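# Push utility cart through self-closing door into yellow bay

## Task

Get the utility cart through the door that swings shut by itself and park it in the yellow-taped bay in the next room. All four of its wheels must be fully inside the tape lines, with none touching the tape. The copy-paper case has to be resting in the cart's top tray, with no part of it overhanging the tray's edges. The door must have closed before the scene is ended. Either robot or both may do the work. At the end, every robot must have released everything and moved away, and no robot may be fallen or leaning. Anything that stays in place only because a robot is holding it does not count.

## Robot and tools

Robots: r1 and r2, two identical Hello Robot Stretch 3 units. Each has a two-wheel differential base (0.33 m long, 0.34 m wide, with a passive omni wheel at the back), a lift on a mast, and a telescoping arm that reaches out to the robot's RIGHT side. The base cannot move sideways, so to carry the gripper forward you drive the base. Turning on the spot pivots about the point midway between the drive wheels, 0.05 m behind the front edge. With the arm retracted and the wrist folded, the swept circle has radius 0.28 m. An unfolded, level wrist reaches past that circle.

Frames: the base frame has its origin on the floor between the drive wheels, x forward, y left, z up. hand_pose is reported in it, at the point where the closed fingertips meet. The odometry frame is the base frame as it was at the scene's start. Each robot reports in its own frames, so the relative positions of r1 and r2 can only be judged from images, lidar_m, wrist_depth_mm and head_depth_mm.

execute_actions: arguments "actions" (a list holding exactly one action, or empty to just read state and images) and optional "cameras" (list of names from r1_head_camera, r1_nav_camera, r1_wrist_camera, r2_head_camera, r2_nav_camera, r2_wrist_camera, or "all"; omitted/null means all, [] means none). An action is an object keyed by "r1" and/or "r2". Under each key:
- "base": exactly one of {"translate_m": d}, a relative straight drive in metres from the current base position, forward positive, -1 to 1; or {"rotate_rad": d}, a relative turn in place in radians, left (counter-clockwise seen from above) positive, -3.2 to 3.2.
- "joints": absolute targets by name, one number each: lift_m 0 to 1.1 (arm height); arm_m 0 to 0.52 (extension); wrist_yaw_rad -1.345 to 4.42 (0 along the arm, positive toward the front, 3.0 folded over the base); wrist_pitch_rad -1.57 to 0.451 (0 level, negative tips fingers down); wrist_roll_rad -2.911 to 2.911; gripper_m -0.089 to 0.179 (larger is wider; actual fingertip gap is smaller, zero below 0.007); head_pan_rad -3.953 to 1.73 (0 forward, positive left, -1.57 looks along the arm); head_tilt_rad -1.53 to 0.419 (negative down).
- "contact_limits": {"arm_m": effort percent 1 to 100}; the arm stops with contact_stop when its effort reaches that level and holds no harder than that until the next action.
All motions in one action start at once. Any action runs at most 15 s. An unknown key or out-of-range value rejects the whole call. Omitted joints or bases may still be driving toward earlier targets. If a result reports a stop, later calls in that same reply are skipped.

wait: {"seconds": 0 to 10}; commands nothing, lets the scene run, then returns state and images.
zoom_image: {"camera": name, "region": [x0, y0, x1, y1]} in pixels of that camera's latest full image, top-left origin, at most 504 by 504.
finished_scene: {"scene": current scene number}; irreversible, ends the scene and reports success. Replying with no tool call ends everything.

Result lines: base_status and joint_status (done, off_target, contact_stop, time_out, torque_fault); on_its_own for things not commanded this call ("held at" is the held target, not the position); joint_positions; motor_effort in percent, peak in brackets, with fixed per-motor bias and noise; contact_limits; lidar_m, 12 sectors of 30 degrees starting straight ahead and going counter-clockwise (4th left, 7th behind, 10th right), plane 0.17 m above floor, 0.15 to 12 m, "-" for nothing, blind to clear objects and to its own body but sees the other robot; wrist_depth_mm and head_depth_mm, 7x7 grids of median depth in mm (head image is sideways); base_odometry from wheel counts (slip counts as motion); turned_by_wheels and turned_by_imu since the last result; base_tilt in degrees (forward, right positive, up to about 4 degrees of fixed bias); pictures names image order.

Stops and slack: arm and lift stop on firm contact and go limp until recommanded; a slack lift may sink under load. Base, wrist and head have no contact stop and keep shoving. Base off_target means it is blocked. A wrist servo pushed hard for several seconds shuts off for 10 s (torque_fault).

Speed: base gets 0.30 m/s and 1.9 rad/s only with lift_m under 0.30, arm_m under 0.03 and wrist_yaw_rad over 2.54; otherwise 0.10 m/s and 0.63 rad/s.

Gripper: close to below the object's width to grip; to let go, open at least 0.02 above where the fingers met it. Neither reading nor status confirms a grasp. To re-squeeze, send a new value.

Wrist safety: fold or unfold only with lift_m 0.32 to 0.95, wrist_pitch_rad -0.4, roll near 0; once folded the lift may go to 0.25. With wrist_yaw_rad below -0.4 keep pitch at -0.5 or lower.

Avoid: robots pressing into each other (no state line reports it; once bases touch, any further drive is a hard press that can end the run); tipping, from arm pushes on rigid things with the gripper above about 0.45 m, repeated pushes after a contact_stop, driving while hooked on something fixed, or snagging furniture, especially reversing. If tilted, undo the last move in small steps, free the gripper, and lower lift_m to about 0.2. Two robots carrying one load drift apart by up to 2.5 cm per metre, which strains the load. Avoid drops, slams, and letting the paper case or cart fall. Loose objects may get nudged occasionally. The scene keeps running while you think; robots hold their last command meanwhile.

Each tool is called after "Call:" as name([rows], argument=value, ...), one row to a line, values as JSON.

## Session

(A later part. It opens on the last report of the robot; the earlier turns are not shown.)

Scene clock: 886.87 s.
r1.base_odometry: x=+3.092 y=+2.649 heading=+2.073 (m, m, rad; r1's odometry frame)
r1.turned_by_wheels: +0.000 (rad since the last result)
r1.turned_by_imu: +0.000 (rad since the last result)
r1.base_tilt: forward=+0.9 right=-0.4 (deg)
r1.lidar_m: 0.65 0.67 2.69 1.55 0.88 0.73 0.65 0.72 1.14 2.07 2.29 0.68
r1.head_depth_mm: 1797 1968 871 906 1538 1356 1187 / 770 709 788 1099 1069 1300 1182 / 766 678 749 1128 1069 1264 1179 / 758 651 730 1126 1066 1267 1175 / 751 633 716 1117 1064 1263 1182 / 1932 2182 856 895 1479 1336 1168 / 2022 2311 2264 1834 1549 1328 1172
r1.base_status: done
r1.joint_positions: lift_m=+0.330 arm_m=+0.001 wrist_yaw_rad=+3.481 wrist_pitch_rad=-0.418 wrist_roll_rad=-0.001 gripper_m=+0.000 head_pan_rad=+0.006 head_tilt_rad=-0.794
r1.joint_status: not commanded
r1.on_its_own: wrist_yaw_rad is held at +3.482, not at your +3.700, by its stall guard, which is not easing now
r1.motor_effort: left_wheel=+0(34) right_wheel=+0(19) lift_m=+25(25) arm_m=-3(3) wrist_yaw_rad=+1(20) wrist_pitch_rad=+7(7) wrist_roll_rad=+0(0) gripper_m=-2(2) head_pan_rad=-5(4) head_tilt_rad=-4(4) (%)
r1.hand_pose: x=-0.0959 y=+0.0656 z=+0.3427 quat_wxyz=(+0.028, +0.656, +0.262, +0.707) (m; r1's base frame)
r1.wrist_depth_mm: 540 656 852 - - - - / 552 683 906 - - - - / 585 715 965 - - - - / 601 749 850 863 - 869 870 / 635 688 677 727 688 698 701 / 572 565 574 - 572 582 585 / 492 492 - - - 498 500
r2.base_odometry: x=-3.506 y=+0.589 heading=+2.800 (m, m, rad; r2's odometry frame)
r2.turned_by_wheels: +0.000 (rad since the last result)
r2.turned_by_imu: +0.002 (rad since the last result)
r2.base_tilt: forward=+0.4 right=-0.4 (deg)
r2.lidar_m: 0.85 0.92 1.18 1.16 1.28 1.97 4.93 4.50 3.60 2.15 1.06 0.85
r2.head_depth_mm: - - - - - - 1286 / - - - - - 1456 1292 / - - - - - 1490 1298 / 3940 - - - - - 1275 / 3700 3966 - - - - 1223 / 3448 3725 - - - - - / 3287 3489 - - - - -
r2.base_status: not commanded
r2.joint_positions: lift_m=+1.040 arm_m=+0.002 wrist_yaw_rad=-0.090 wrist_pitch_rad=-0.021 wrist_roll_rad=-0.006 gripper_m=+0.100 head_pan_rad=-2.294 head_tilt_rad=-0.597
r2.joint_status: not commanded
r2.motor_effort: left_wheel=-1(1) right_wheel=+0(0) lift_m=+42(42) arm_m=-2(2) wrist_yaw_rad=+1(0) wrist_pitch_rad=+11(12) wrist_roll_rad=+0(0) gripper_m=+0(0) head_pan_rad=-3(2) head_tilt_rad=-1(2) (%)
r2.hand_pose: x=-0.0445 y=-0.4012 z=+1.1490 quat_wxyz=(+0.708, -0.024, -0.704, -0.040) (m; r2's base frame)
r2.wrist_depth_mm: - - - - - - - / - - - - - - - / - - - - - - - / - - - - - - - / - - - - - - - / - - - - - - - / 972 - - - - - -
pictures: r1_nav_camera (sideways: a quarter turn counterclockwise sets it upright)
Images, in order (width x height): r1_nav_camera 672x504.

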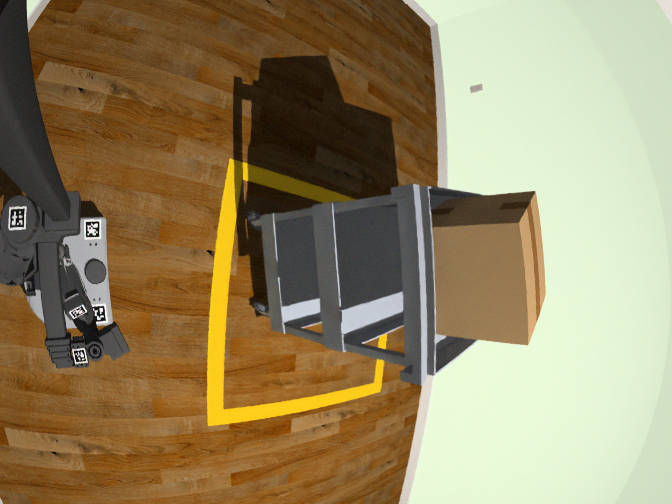

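Call:
execute_actions([
  {"r1":{"base":{"rotate_rad":1.45},"joints":{"lift_m":0.27}}},
], cameras=[])

Call:
execute_actions([
  {"r1":{"base":{"translate_m":0.75}}},
], cameras=[])

Call:
execute_actions([
  {"r1":{"base":{"rotate_rad":-1.5}}},
], cameras=[])

Call:
execute_actions([
  {"r1":{"base":{"translate_m":1.0}}},
], cameras=[])

Call:
execute_actions([
  {"r1":{"base":{"rotate_rad":-1.57}}},
], cameras=["r1_nav_camera"])

Scene clock: 890.50 s.
r1.base_odometry: x=+3.092 y=+2.649 heading=-2.760 (m, m, rad; r1's odometry frame)
r1.turned_by_wheels: +1.450 (rad since the last result)
r1.turned_by_imu: +1.446 (rad since the last result)
r1.base_tilt: forward=+0.9 right=-0.4 (deg)
r1.lidar_m: 2.16 0.98 0.74 0.65 0.68 0.96 2.07 2.18 0.72 0.65 0.66 2.75
r1.head_depth_mm: 2306 2595 2345 1887 1571 1356 1186 / 2308 2602 2330 1869 1572 1350 1185 / 2326 2620 2320 1863 1559 1347 1180 / 2350 2631 2309 1854 1562 1341 1178 / 2364 2673 2290 1858 1548 1337 1176 / 2307 2449 2208 1836 1554 1338 1178 / 1723 1773 1827 1758 1549 1336 1169
r1.base_status: done
r1.joint_positions: lift_m=+0.271 arm_m=+0.001 wrist_yaw_rad=+3.481 wrist_pitch_rad=-0.418 wrist_roll_rad=-0.001 gripper_m=+0.000 head_pan_rad=+0.006 head_tilt_rad=-0.794
r1.joint_status: all done
r1.on_its_own: wrist_yaw_rad is held at +3.482, not at your +3.700, by its stall guard, which is not easing now
r1.motor_effort: left_wheel=-2(11) right_wheel=+2(12) lift_m=+16(21) arm_m=-4(4) wrist_yaw_rad=+1(1) wrist_pitch_rad=+7(6) wrist_roll_rad=-1(0) gripper_m=-2(2) head_pan_rad=-5(4) head_tilt_rad=-4(4) (%)
r1.hand_pose: x=-0.0960 y=+0.0656 z=+0.2831 quat_wxyz=(+0.028, +0.656, +0.262, +0.707) (m; r1's base frame)
r1.wrist_depth_mm: - 906 788 705 655 628 580 / - - 868 768 712 665 618 / 969 970 917 821 - 721 660 / 727 732 739 751 - 739 702 / 593 596 597 631 603 605 613 / 491 495 - - 508 508 513 / 423 424 - - - 449 437
r2.base_odometry: x=-3.506 y=+0.589 heading=+2.800 (m, m, rad; r2's odometry frame)
r2.turned_by_wheels: +0.000 (rad since the last result)
r2.turned_by_imu: +0.001 (rad since the last result)
r2.base_tilt: forward=+0.3 right=-0.5 (deg)
r2.lidar_m: 0.85 0.93 1.18 1.17 1.27 1.96 4.95 4.48 3.61 2.15 1.06 0.86
r2.head_depth_mm: - - - - - - 1299 / - - - - - 1459 1293 / - - - - - 1494 1298 / - - - - - - 1260 / 3696 3953 - - - - 1232 / 3454 3760 - - - - - / 3231 3495 - - - - -
r2.base_status: not commanded
r2.joint_positions: lift_m=+1.040 arm_m=+0.002 wrist_yaw_rad=-0.090 wrist_pitch_rad=-0.021 wrist_roll_rad=-0.006 gripper_m=+0.100 head_pan_rad=-2.294 head_tilt_rad=-0.597
r2.joint_status: not commanded
r2.motor_effort: left_wheel=+0(0) right_wheel=+0(0) lift_m=+41(42) arm_m=-2(2) wrist_yaw_rad=+1(0) wrist_pitch_rad=+12(12) wrist_roll_rad=-1(0) gripper_m=+0(0) head_pan_rad=-2(2) head_tilt_rad=-2(1) (%)
r2.hand_pose: x=-0.0445 y=-0.4012 z=+1.1490 quat_wxyz=(+0.708, -0.024, -0.704, -0.040) (m; r2's base frame)
r2.wrist_depth_mm: - - - - - - - / - - - - - - - / - - - - - - - / - - - - - - - / - - - - - - - / - - - - - - - / 992 - - - - - -
pictures: none
No camera images: the call's "cameras" was empty. Leave "cameras" out to get every camera's image.

Scene clock: 894.80 s.
r1.base_odometry: x=+2.396 y=+2.370 heading=-2.760 (m, m, rad; r1's odometry frame)
r1.turned_by_wheels: +0.000 (rad since the last result)
r1.turned_by_imu: -0.001 (rad since the last result)
r1.base_tilt: forward=+0.9 right=-0.4 (deg)
r1.lidar_m: 1.94 0.84 0.63 0.60 0.72 1.02 2.82 0.92 0.79 2.20 2.32 1.99
r1.head_depth_mm: 1668 1879 2109 1882 1573 1353 1187 / 1668 1879 2104 1874 1563 1349 1182 / 1681 1901 2109 1869 1564 1347 1181 / 1694 1916 2132 1862 1563 1344 1180 / 1704 1916 2154 1857 1562 1340 1177 / 1702 1918 2123 1839 1550 1337 1175 / 1644 1691 1743 1745 1545 1333 1171
r1.base_status: done
r1.joint_positions: lift_m=+0.271 arm_m=+0.001 wrist_yaw_rad=+3.482 wrist_pitch_rad=-0.418 wrist_roll_rad=-0.001 gripper_m=+0.000 head_pan_rad=+0.006 head_tilt_rad=-0.794
r1.joint_status: not commanded
r1.on_its_own: wrist_yaw_rad is held at +3.482, not at your +3.700, by its stall guard, which is not easing now
r1.motor_effort: left_wheel=-2(8) right_wheel=+2(9) lift_m=+15(15) arm_m=-4(3) wrist_yaw_rad=+0(1) wrist_pitch_rad=+6(7) wrist_roll_rad=+0(0) gripper_m=-2(2) head_pan_rad=-5(4) head_tilt_rad=-4(4) (%)
r1.hand_pose: x=-0.0961 y=+0.0656 z=+0.2831 quat_wxyz=(+0.028, +0.656, +0.262, +0.707) (m; r1's base frame)
r1.wrist_depth_mm: - 915 855 739 682 542 507 / - 981 927 800 764 581 537 / 974 966 962 877 - 622 568 / 723 730 734 737 - 673 596 / 587 586 598 632 602 610 609 / 492 499 - - 515 504 509 / 424 427 - - - 447 437
r2.base_odometry: x=-3.506 y=+0.589 heading=+2.800 (m, m, rad; r2's odometry frame)
r2.turned_by_wheels: +0.000 (rad since the last result)
r2.turned_by_imu: +0.001 (rad since the last result)
r2.base_tilt: forward=+0.4 right=-0.5 (deg)
r2.lidar_m: 0.85 0.92 1.18 1.16 1.27 1.97 4.95 4.49 3.62 2.15 1.06 0.86
r2.head_depth_mm: - - - - - - 1291 / - - - - - 1465 1299 / - - - - - 1493 1292 / - - - - - - 1266 / 3741 3993 - - - - 1225 / 3447 3716 - - - - - / 3297 3505 - - - - -
r2.base_status: not commanded
r2.joint_positions: lift_m=+1.040 arm_m=+0.002 wrist_yaw_rad=-0.090 wrist_pitch_rad=-0.021 wrist_roll_rad=-0.006 gripper_m=+0.100 head_pan_rad=-2.294 head_tilt_rad=-0.597
r2.joint_status: not commanded
r2.motor_effort: left_wheel=+0(0) right_wheel=+0(0) lift_m=+42(41) arm_m=-2(2) wrist_yaw_rad=+1(1) wrist_pitch_rad=+12(12) wrist_roll_rad=+0(0) gripper_m=+0(1) head_pan_rad=-3(3) head_tilt_rad=-1(1) (%)
r2.hand_pose: x=-0.0445 y=-0.4012 z=+1.1490 quat_wxyz=(+0.708, -0.024, -0.704, -0.040) (m; r2's base frame)
r2.wrist_depth_mm: - - - - - - - / - - - - - - - / - - - - - - - / - - - - - - - / - - - - - - - / - - - - - - - / - - - - - - -
pictures: none
No camera images: the call's "cameras" was empty. Leave "cameras" out to get every camera's image.

Scene clock: 897.07 s.
r1.base_odometry: x=+2.396 y=+2.370 heading=+2.023 (m, m, rad; r1's odometry frame)
r1.turned_by_wheels: -1.500 (rad since the last result)
r1.turned_by_imu: -1.496 (rad since the last result)
r1.base_tilt: forward=+0.9 right=-0.4 (deg)
r1.lidar_m: 2.20 2.38 1.95 1.64 0.79 0.62 0.61 0.74 1.07 2.82 0.82 0.79
r1.head_depth_mm: 1866 2085 2261 1779 1536 1346 1186 / 1894 2125 2292 1867 1575 1349 1179 / 1914 2157 2304 1875 1569 1345 1183 / 1938 2180 2292 1866 1560 1340 1176 / 1977 2222 2285 1851 1559 1337 1173 / 1990 2251 2301 1837 1553 1335 1178 / 2023 2287 2264 1835 1544 1334 1169
r1.base_status: done
r1.joint_positions: lift_m=+0.271 arm_m=+0.001 wrist_yaw_rad=+3.482 wrist_pitch_rad=-0.418 wrist_roll_rad=-0.001 gripper_m=+0.000 head_pan_rad=+0.006 head_tilt_rad=-0.794
r1.joint_status: not commanded
r1.on_its_own: wrist_yaw_rad is held at +3.482, not at your +3.700, by its stall guard, which is not easing now
r1.motor_effort: left_wheel=+3(14) right_wheel=-2(9) lift_m=+16(15) arm_m=-4(4) wrist_yaw_rad=+1(0) wrist_pitch_rad=+7(7) wrist_roll_rad=+0(0) gripper_m=-2(2) head_pan_rad=-5(4) head_tilt_rad=-4(4) (%)
r1.hand_pose: x=-0.0961 y=+0.0655 z=+0.2831 quat_wxyz=(+0.028, +0.656, +0.262, +0.707) (m; r1's base frame)
r1.wrist_depth_mm: 461 571 737 - - - - / 479 594 784 - - - - / 497 616 819 984 - - - / 511 630 740 753 - 752 770 / 524 586 591 640 597 606 615 / 499 500 - - 511 503 505 / 424 425 - - - 444 436
r2.base_odometry: x=-3.506 y=+0.589 heading=+2.800 (m, m, rad; r2's odometry frame)
r2.turned_by_wheels: +0.000 (rad since the last result)
r2.turned_by_imu: +0.001 (rad since the last result)
r2.base_tilt: forward=+0.3 right=-0.5 (deg)
r2.lidar_m: 0.85 0.93 1.18 1.17 1.27 1.97 4.95 4.49 3.62 2.15 1.06 0.86
r2.head_depth_mm: - - - - - - 1291 / - - - - - 1449 1289 / - - - - - 1497 1296 / 3972 - - - - - 1262 / 3740 3921 - - - - 1222 / 3430 3756 - - - - - / 3263 3510 - - - - -
r2.base_status: not commanded
r2.joint_positions: lift_m=+1.040 arm_m=+0.002 wrist_yaw_rad=-0.090 wrist_pitch_rad=-0.021 wrist_roll_rad=-0.006 gripper_m=+0.100 head_pan_rad=-2.294 head_tilt_rad=-0.597
r2.joint_status: not commanded
r2.motor_effort: left_wheel=-1(1) right_wheel=+0(0) lift_m=+41(41) arm_m=-2(2) wrist_yaw_rad=+1(1) wrist_pitch_rad=+12(12) wrist_roll_rad=+0(0) gripper_m=+0(0) head_pan_rad=-4(3) head_tilt_rad=-1(1) (%)
r2.hand_pose: x=-0.0445 y=-0.4012 z=+1.1490 quat_wxyz=(+0.708, -0.024, -0.704, -0.040) (m; r2's base frame)
r2.wrist_depth_mm: - - - - - - - / - - - - - - - / - - - - - - - / - - - - - - - / - - - - - - - / - - - - - - - / - - - - - - -
pictures: none
No camera images: the call's "cameras" was empty. Leave "cameras" out to get every camera's image.

Scene clock: 902.00 s.
r1.base_odometry: x=+1.959 y=+3.270 heading=+2.023 (m, m, rad; r1's odometry frame)
r1.turned_by_wheels: +0.000 (rad since the last result)
r1.turned_by_imu: -0.001 (rad since the last result)
r1.base_tilt: forward=+0.9 right=-0.4 (deg)
r1.lidar_m: 1.21 1.31 1.83 1.81 1.96 1.62 1.59 1.81 0.53 0.49 0.50 1.23
r1.head_depth_mm: 1014 1142 1298 1500 1572 1349 1187 / 1033 1161 1312 1529 1563 1343 1186 / 1046 1177 1342 1560 1567 1346 1177 / 1060 1191 1360 1580 1555 1348 1180 / 1074 1209 1385 1622 1551 1343 1178 / 1091 1228 1414 1653 1548 1337 1176 / 1104 1247 1432 1699 1546 1332 1171
r1.base_status: done
r1.joint_positions: lift_m=+0.271 arm_m=+0.001 wrist_yaw_rad=+3.482 wrist_pitch_rad=-0.418 wrist_roll_rad=-0.001 gripper_m=+0.000 head_pan_rad=+0.006 head_tilt_rad=-0.794
r1.joint_status: not commanded
r1.on_its_own: wrist_yaw_rad is held at +3.482, not at your +3.700, by its stall guard, which is not easing now
r1.motor_effort: left_wheel=+3(14) right_wheel=-2(7) lift_m=+15(16) arm_m=-4(4) wrist_yaw_rad=+1(1) wrist_pitch_rad=+7(7) wrist_roll_rad=+0(0) gripper_m=-2(2) head_pan_rad=-5(5) head_tilt_rad=-4(5) (%)
r1.hand_pose: x=-0.0961 y=+0.0655 z=+0.2831 quat_wxyz=(+0.028, +0.656, +0.262, +0.707) (m; r1's base frame)
r1.wrist_depth_mm: - - - - - - - / - - - - - - - / 948 980 988 997 - - - / 726 733 742 734 - 760 753 / 591 593 597 640 603 604 602 / 493 497 - - 509 506 508 / 424 425 - - - 448 433
r2.base_odometry: x=-3.506 y=+0.589 heading=+2.800 (m, m, rad; r2's odometry frame)
r2.turned_by_wheels: +0.000 (rad since the last result)
r2.turned_by_imu: +0.001 (rad since the last result)
r2.base_tilt: forward=+0.4 right=-0.5 (deg)
r2.lidar_m: 0.85 0.93 1.17 1.16 1.28 1.96 4.96 4.49 3.63 2.15 1.06 0.86
r2.head_depth_mm: - - - - - - 1290 / - - - - - 1460 1291 / - - - - - 1492 1295 / 3943 - - - - - 1268 / 3695 3898 - - - - 1222 / 3522 3755 - - - - - / 3264 3508 - - - - -
r2.base_status: not commanded
r2.joint_positions: lift_m=+1.040 arm_m=+0.002 wrist_yaw_rad=-0.090 wrist_pitch_rad=-0.021 wrist_roll_rad=-0.006 gripper_m=+0.100 head_pan_rad=-2.294 head_tilt_rad=-0.597
r2.joint_status: not commanded
r2.motor_effort: left_wheel=-1(0) right_wheel=+0(0) lift_m=+42(42) arm_m=-2(2) wrist_yaw_rad=+1(1) wrist_pitch_rad=+12(12) wrist_roll_rad=+0(0) gripper_m=+0(0) head_pan_rad=-2(3) head_tilt_rad=-1(2) (%)
r2.hand_pose: x=-0.0445 y=-0.4012 z=+1.1490 quat_wxyz=(+0.708, -0.024, -0.704, -0.040) (m; r2's base frame)
r2.wrist_depth_mm: - - - - - - - / - - - - - - - / - - - - - - - / - - - - - - - / - - - - - - - / - - - - - - - / 993 - - - - - -
pictures: none
No camera images: the call's "cameras" was empty. Leave "cameras" out to get every camera's image.

Scene clock: 904.10 s.
r1.base_odometry: x=+1.959 y=+3.270 heading=+0.453 (m, m, rad; r1's odometry frame)
r1.turned_by_wheels: -1.570 (rad since the last result)
r1.turned_by_imu: -1.565 (rad since the last result)
r1.base_tilt: forward=+0.9 right=-0.4 (deg)
r1.lidar_m: 0.49 0.50 1.23 1.21 1.32 1.83 1.81 1.97 1.62 1.60 1.82 0.53
r1.head_depth_mm: 2384 579 605 644 1003 1149 1168 / 2430 655 711 666 998 1150 1163 / 2543 948 836 660 996 1147 1161 / 2626 2811 894 719 970 1122 1157 / 2656 2846 889 717 969 1121 1135 / 2672 2867 855 713 925 1257 1156 / 2504 2635 2263 1787 1545 1332 1174
r1.base_status: done
r1.joint_positions: lift_m=+0.271 arm_m=+0.001 wrist_yaw_rad=+3.482 wrist_pitch_rad=-0.418 wrist_roll_rad=-0.001 gripper_m=+0.000 head_pan_rad=+0.006 head_tilt_rad=-0.794
r1.joint_status: not commanded
r1.on_its_own: wrist_yaw_rad is held at +3.482, not at your +3.700, by its stall guard, which is not easing now
r1.motor_effort: left_wheel=+3(15) right_wheel=-2(9) lift_m=+16(16) arm_m=-4(4) wrist_yaw_rad=+0(0) wrist_pitch_rad=+7(6) wrist_roll_rad=-1(0) gripper_m=-2(3) head_pan_rad=-5(5) head_tilt_rad=-4(5) (%)
r1.hand_pose: x=-0.0961 y=+0.0655 z=+0.2831 quat_wxyz=(+0.028, +0.656, +0.262, +0.707) (m; r1's base frame)
r1.wrist_depth_mm: - - - - - - 956 / - - - - - - - / 975 982 980 999 - - - / 724 731 736 748 - 748 758 / 592 588 595 635 609 595 604 / 492 498 - - 508 503 503 / 429 425 - - - 445 438
r2.base_odometry: x=-3.506 y=+0.589 heading=+2.800 (m, m, rad; r2's odometry frame)
r2.turned_by_wheels: +0.000 (rad since the last result)
r2.turned_by_imu: +0.001 (rad since the last result)
r2.base_tilt: forward=+0.4 right=-0.5 (deg)
r2.lidar_m: 0.85 0.93 1.18 1.17 1.27 1.97 4.94 4.48 3.62 2.15 1.06 0.85
r2.head_depth_mm: - - - - - - 1284 / - - - - - 1450 1293 / - - - - - 1497 1292 / 3943 - - - - - 1264 / 3681 3930 - - - - 1217 / 3445 3741 - - - - - / 3278 3554 - - - - -
r2.base_status: not commanded
r2.joint_positions: lift_m=+1.040 arm_m=+0.002 wrist_yaw_rad=-0.090 wrist_pitch_rad=-0.021 wrist_roll_rad=-0.006 gripper_m=+0.100 head_pan_rad=-2.294 head_tilt_rad=-0.597
r2.joint_status: not commanded
r2.motor_effort: left_wheel=-1(0) right_wheel=+0(0) lift_m=+41(42) arm_m=-2(2) wrist_yaw_rad=+1(0) wrist_pitch_rad=+12(12) wrist_roll_rad=+0(0) gripper_m=+1(0) head_pan_rad=-3(3) head_tilt_rad=-2(2) (%)
r2.hand_pose: x=-0.0445 y=-0.4012 z=+1.1490 quat_wxyz=(+0.708, -0.024, -0.704, -0.040) (m; r2's base frame)
r2.wrist_depth_mm: - - - - - - - / - - - - - - - / - - - - - - - / - - - - - - - / - - - - - - - / - - - - - - - / 969 - - - - - -
pictures: r1_nav_camera (sideways: a quarter turn counterclockwise sets it upright)
Images, in order (width x height): r1_nav_camera 672x504.

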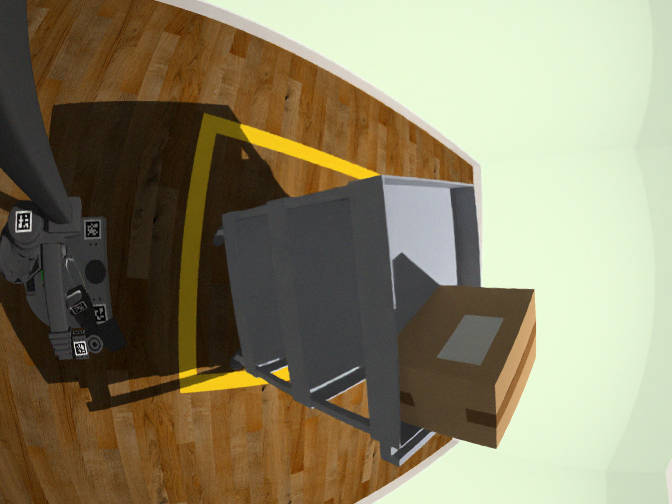

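Call:
execute_actions([
  {"r1":{"base":{"translate_m":0.56}}},
], cameras=[])

Call:
execute_actions([
  {"r1":{"base":{"translate_m":-0.7}}},
], cameras=["r1_nav_camera"])

Scene clock: 907.77 s.
r1.base_odometry: x=+2.462 y=+3.515 heading=+0.453 (m, m, rad; r1's odometry frame)
r1.turned_by_wheels: +0.000 (rad since the last result)
r1.turned_by_imu: -0.002 (rad since the last result)
r1.base_tilt: forward=+0.9 right=-0.4 (deg)
r1.lidar_m: - - 0.15 0.19 1.24 1.90 2.36 2.12 1.73 0.19 0.15 -
r1.head_depth_mm: 2038 2272 2327 331 339 365 397 / 2050 2315 2332 384 419 461 452 / 2079 2344 2300 660 590 519 455 / 2127 2379 2290 663 601 518 455 / 2152 2416 2284 661 599 516 453 / 2173 2474 2284 658 598 515 452 / 2204 2409 2264 655 587 514 451
r1.base_status: done
r1.joint_positions: lift_m=+0.270 arm_m=+0.001 wrist_yaw_rad=+3.482 wrist_pitch_rad=-0.418 wrist_roll_rad=-0.001 gripper_m=+0.000 head_pan_rad=+0.005 head_tilt_rad=-0.795
r1.joint_status: not commanded
r1.on_its_own: wrist_yaw_rad is held at +3.482, not at your +3.700, by its stall guard, which is not easing now; left_wheel is at rest, and its effort (+19) is outside its rest range (-18 to +18)
r1.motor_effort: left_wheel=+19(84) right_wheel=+10(50) lift_m=+18(18) arm_m=-3(4) wrist_yaw_rad=+1(1) wrist_pitch_rad=+7(7) wrist_roll_rad=+0(1) gripper_m=-2(3) head_pan_rad=-3(4) head_tilt_rad=-3(4) (%)
r1.hand_pose: x=-0.0961 y=+0.0657 z=+0.2831 quat_wxyz=(+0.028, +0.656, +0.262, +0.707) (m; r1's base frame)
r1.wrist_depth_mm: - - - - - 983 900 / - - - - - - 932 / 963 984 969 994 - - 942 / 734 742 732 740 - 742 726 / 585 590 603 647 603 609 230 / 491 492 - - 514 505 243 / 428 428 - - - 271 236
r2.base_odometry: x=-3.506 y=+0.589 heading=+2.800 (m, m, rad; r2's odometry frame)
r2.turned_by_wheels: +0.000 (rad since the last result)
r2.turned_by_imu: +0.001 (rad since the last result)
r2.base_tilt: forward=+0.4 right=-0.5 (deg)
r2.lidar_m: 0.85 0.93 1.18 1.17 1.28 1.97 4.95 4.46 3.62 2.15 1.06 0.85
r2.head_depth_mm: - - - - - - 1290 / - - - - - 1459 1290 / - - - - - 1500 1290 / 3970 - - - - - 1260 / 3672 3924 - - - - 1228 / 3477 3734 - - - - - / 3316 3566 - - - - -
r2.base_status: not commanded
r2.joint_positions: lift_m=+1.040 arm_m=+0.002 wrist_yaw_rad=-0.090 wrist_pitch_rad=-0.021 wrist_roll_rad=-0.006 gripper_m=+0.100 head_pan_rad=-2.294 head_tilt_rad=-0.597
r2.joint_status: not commanded
r2.motor_effort: left_wheel=+0(0) right_wheel=+0(0) lift_m=+41(41) arm_m=-2(2) wrist_yaw_rad=+0(0) wrist_pitch_rad=+11(12) wrist_roll_rad=+0(0) gripper_m=+0(0) head_pan_rad=-3(3) head_tilt_rad=-2(2) (%)
r2.hand_pose: x=-0.0445 y=-0.4012 z=+1.1490 quat_wxyz=(+0.708, -0.024, -0.704, -0.040) (m; r2's base frame)
r2.wrist_depth_mm: - - - - - - - / - - - - - - - / - - - - - - - / - - - - - - - / - - - - - - - / - - - - - - - / 967 - - - - - -
pictures: none
No camera images: the call's "cameras" was empty. Leave "cameras" out to get every camera's image.

Scene clock: 911.90 s.
r1.base_odometry: x=+1.833 y=+3.208 heading=+0.453 (m, m, rad; r1's odometry frame)
r1.turned_by_wheels: +0.000 (rad since the last result)
r1.turned_by_imu: +0.000 (rad since the last result)
r1.base_tilt: forward=+0.9 right=-0.4 (deg)
r1.lidar_m: 0.74 0.77 1.25 1.23 1.34 1.69 1.67 1.82 1.60 1.58 1.80 0.77
r1.head_depth_mm: 772 733 822 1195 1234 1326 1186 / 797 786 826 1188 1329 1324 1181 / 2553 965 848 1187 1352 1315 1177 / 2725 1125 846 1184 1351 1343 1182 / 2764 1126 849 1178 1341 1342 1176 / 2790 2734 852 1211 1518 1332 1175 / 2563 2625 2270 1840 1551 1334 1169
r1.base_status: done
r1.joint_positions: lift_m=+0.270 arm_m=+0.001 wrist_yaw_rad=+3.482 wrist_pitch_rad=-0.418 wrist_roll_rad=-0.001 gripper_m=+0.000 head_pan_rad=+0.005 head_tilt_rad=-0.795
r1.joint_status: not commanded
r1.on_its_own: wrist_yaw_rad is held at +3.482, not at your +3.700, by its stall guard, which is not easing now
r1.motor_effort: left_wheel=+1(11) right_wheel=-1(9) lift_m=+18(18) arm_m=-3(3) wrist_yaw_rad=+1(1) wrist_pitch_rad=+7(7) wrist_roll_rad=+0(1) gripper_m=-2(2) head_pan_rad=-4(4) head_tilt_rad=-2(3) (%)
r1.hand_pose: x=-0.0961 y=+0.0656 z=+0.2831 quat_wxyz=(+0.028, +0.656, +0.262, +0.707) (m; r1's base frame)
r1.wrist_depth_mm: - - - - - - 967 / - - - - - - - / 948 975 970 991 - - - / 723 733 738 748 - 757 764 / 595 586 606 639 603 604 610 / 497 496 - - 512 504 506 / 430 426 - - - 450 441
r2.base_odometry: x=-3.506 y=+0.589 heading=+2.800 (m, m, rad; r2's odometry frame)
r2.turned_by_wheels: +0.000 (rad since the last result)
r2.turned_by_imu: +0.001 (rad since the last result)
r2.base_tilt: forward=+0.4 right=-0.5 (deg)
r2.lidar_m: 0.85 0.93 1.18 1.17 1.28 1.97 4.93 4.47 3.60 2.15 1.06 0.86
r2.head_depth_mm: - - - - - - 1289 / - - - - - 1462 1302 / - - - - - 1498 1291 / 3996 - - - - - 1259 / 3721 - - - - - 1226 / 3450 3726 - - - - - / 3256 3553 - - - - -
r2.base_status: not commanded
r2.joint_positions: lift_m=+1.040 arm_m=+0.002 wrist_yaw_rad=-0.090 wrist_pitch_rad=-0.021 wrist_roll_rad=-0.006 gripper_m=+0.100 head_pan_rad=-2.294 head_tilt_rad=-0.597
r2.joint_status: not commanded
r2.motor_effort: left_wheel=+0(0) right_wheel=+0(0) lift_m=+41(42) arm_m=-2(2) wrist_yaw_rad=+1(1) wrist_pitch_rad=+12(12) wrist_roll_rad=+0(0) gripper_m=+0(0) head_pan_rad=-2(3) head_tilt_rad=-2(2) (%)
r2.hand_pose: x=-0.0445 y=-0.4012 z=+1.1490 quat_wxyz=(+0.708, -0.024, -0.704, -0.040) (m; r2's base frame)
r2.wrist_depth_mm: - - - - - - - / - - - - - - - / - - - - - - - / - - - - - - - / - - - - - - - / - - - - - - - / 997 - - - - - -
pictures: r1_nav_camera (sideways: a quarter turn counterclockwise sets it upright)
Images, in order (width x height): r1_nav_camera 672x504.

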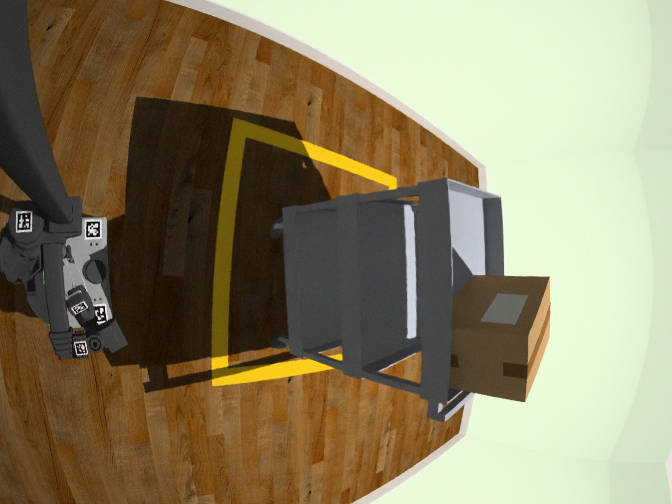

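Call:
execute_actions([
  {"r1":{"joints":{"head_pan_rad":-1.3,"head_tilt_rad":-0.1}}},
], cameras=["r1_nav_camera"])

Scene clock: 915.37 s.
r1.base_odometry: x=+1.833 y=+3.208 heading=+0.453 (m, m, rad; r1's odometry frame)
r1.turned_by_wheels: +0.000 (rad since the last result)
r1.turned_by_imu: +0.000 (rad since the last result)
r1.base_tilt: forward=+0.9 right=-0.4 (deg)
r1.lidar_m: 0.74 0.77 1.24 1.23 1.34 1.68 1.67 1.81 1.60 1.59 1.81 0.77
r1.head_depth_mm: 1429 1449 1452 1475 1488 1505 1514 / 1552 1575 1594 1604 1616 1627 1650 / 1611 1649 1659 1673 1697 1708 1732 / 1681 1711 1736 1759 1775 1781 1796 / 1727 1795 1818 1823 1857 1859 1876 / 1807 1829 1850 1877 1898 1902 1941 / 1860 1885 1913 1930 1948 1978 1967
r1.base_status: not commanded
r1.joint_positions: lift_m=+0.270 arm_m=+0.001 wrist_yaw_rad=+3.482 wrist_pitch_rad=-0.418 wrist_roll_rad=-0.001 gripper_m=+0.000 head_pan_rad=-1.293 head_tilt_rad=-0.113
r1.joint_status: all done
r1.on_its_own: wrist_yaw_rad is held at +3.482, not at your +3.700, by its stall guard, which is not easing now
r1.motor_effort: left_wheel=+1(1) right_wheel=-1(2) lift_m=+18(18) arm_m=-2(3) wrist_yaw_rad=+0(1) wrist_pitch_rad=+7(7) wrist_roll_rad=+0(0) gripper_m=-2(2) head_pan_rad=-5(59) head_tilt_rad=+9(56) (%)
r1.hand_pose: x=-0.0961 y=+0.0656 z=+0.2831 quat_wxyz=(+0.028, +0.656, +0.262, +0.707) (m; r1's base frame)
r1.wrist_depth_mm: - - - - - - 960 / - - - - - - - / 959 973 967 - - - 987 / 739 735 734 745 - 757 759 / 589 590 592 634 604 602 601 / 496 497 - - 513 504 506 / 424 428 - - - 448 433
r2.base_odometry: x=-3.506 y=+0.589 heading=+2.800 (m, m, rad; r2's odometry frame)
r2.turned_by_wheels: +0.000 (rad since the last result)
r2.turned_by_imu: +0.001 (rad since the last result)
r2.base_tilt: forward=+0.4 right=-0.4 (deg)
r2.lidar_m: 0.85 0.93 1.18 1.17 1.27 1.97 4.94 4.49 3.63 2.15 1.06 0.86
r2.head_depth_mm: - - - - - - 1287 / - - - - - 1463 1291 / - - - - - 1492 1294 / - - - - - - 1265 / 3721 3950 - - - - 1218 / 3491 3674 - - - - - / 3265 3492 - - - - -
r2.base_status: not commanded
r2.joint_positions: lift_m=+1.040 arm_m=+0.002 wrist_yaw_rad=-0.090 wrist_pitch_rad=-0.021 wrist_roll_rad=-0.006 gripper_m=+0.100 head_pan_rad=-2.294 head_tilt_rad=-0.597
r2.joint_status: not commanded
r2.motor_effort: left_wheel=+0(0) right_wheel=+0(0) lift_m=+41(42) arm_m=-2(2) wrist_yaw_rad=+0(1) wrist_pitch_rad=+11(12) wrist_roll_rad=+0(0) gripper_m=+0(0) head_pan_rad=-3(3) head_tilt_rad=-2(1) (%)
r2.hand_pose: x=-0.0445 y=-0.4012 z=+1.1490 quat_wxyz=(+0.708, -0.024, -0.704, -0.040) (m; r2's base frame)
r2.wrist_depth_mm: - - - - - - - / - - - - - - - / - - - - - - - / - - - - - - - / - - - - - - - / - - - - - - - / 989 - - - - - -
pictures: r1_nav_camera (sideways: a quarter turn counterclockwise sets it upright)
Images, in order (width x height): r1_nav_camera 672x504.

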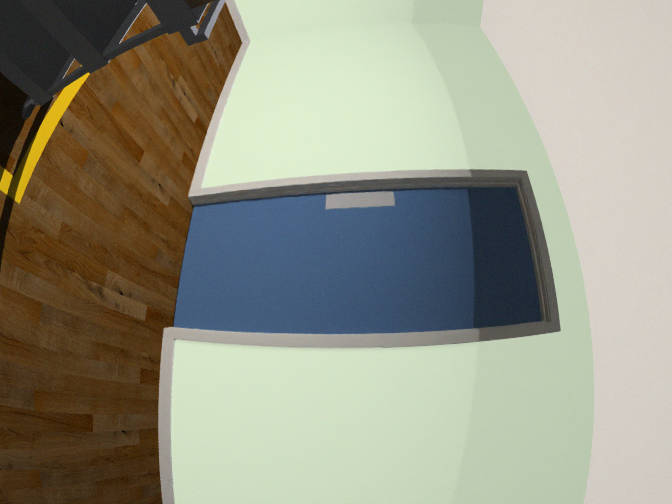

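Door is shut.

Call:
finished_scene(scene=2)

The scene is finished: the task was done.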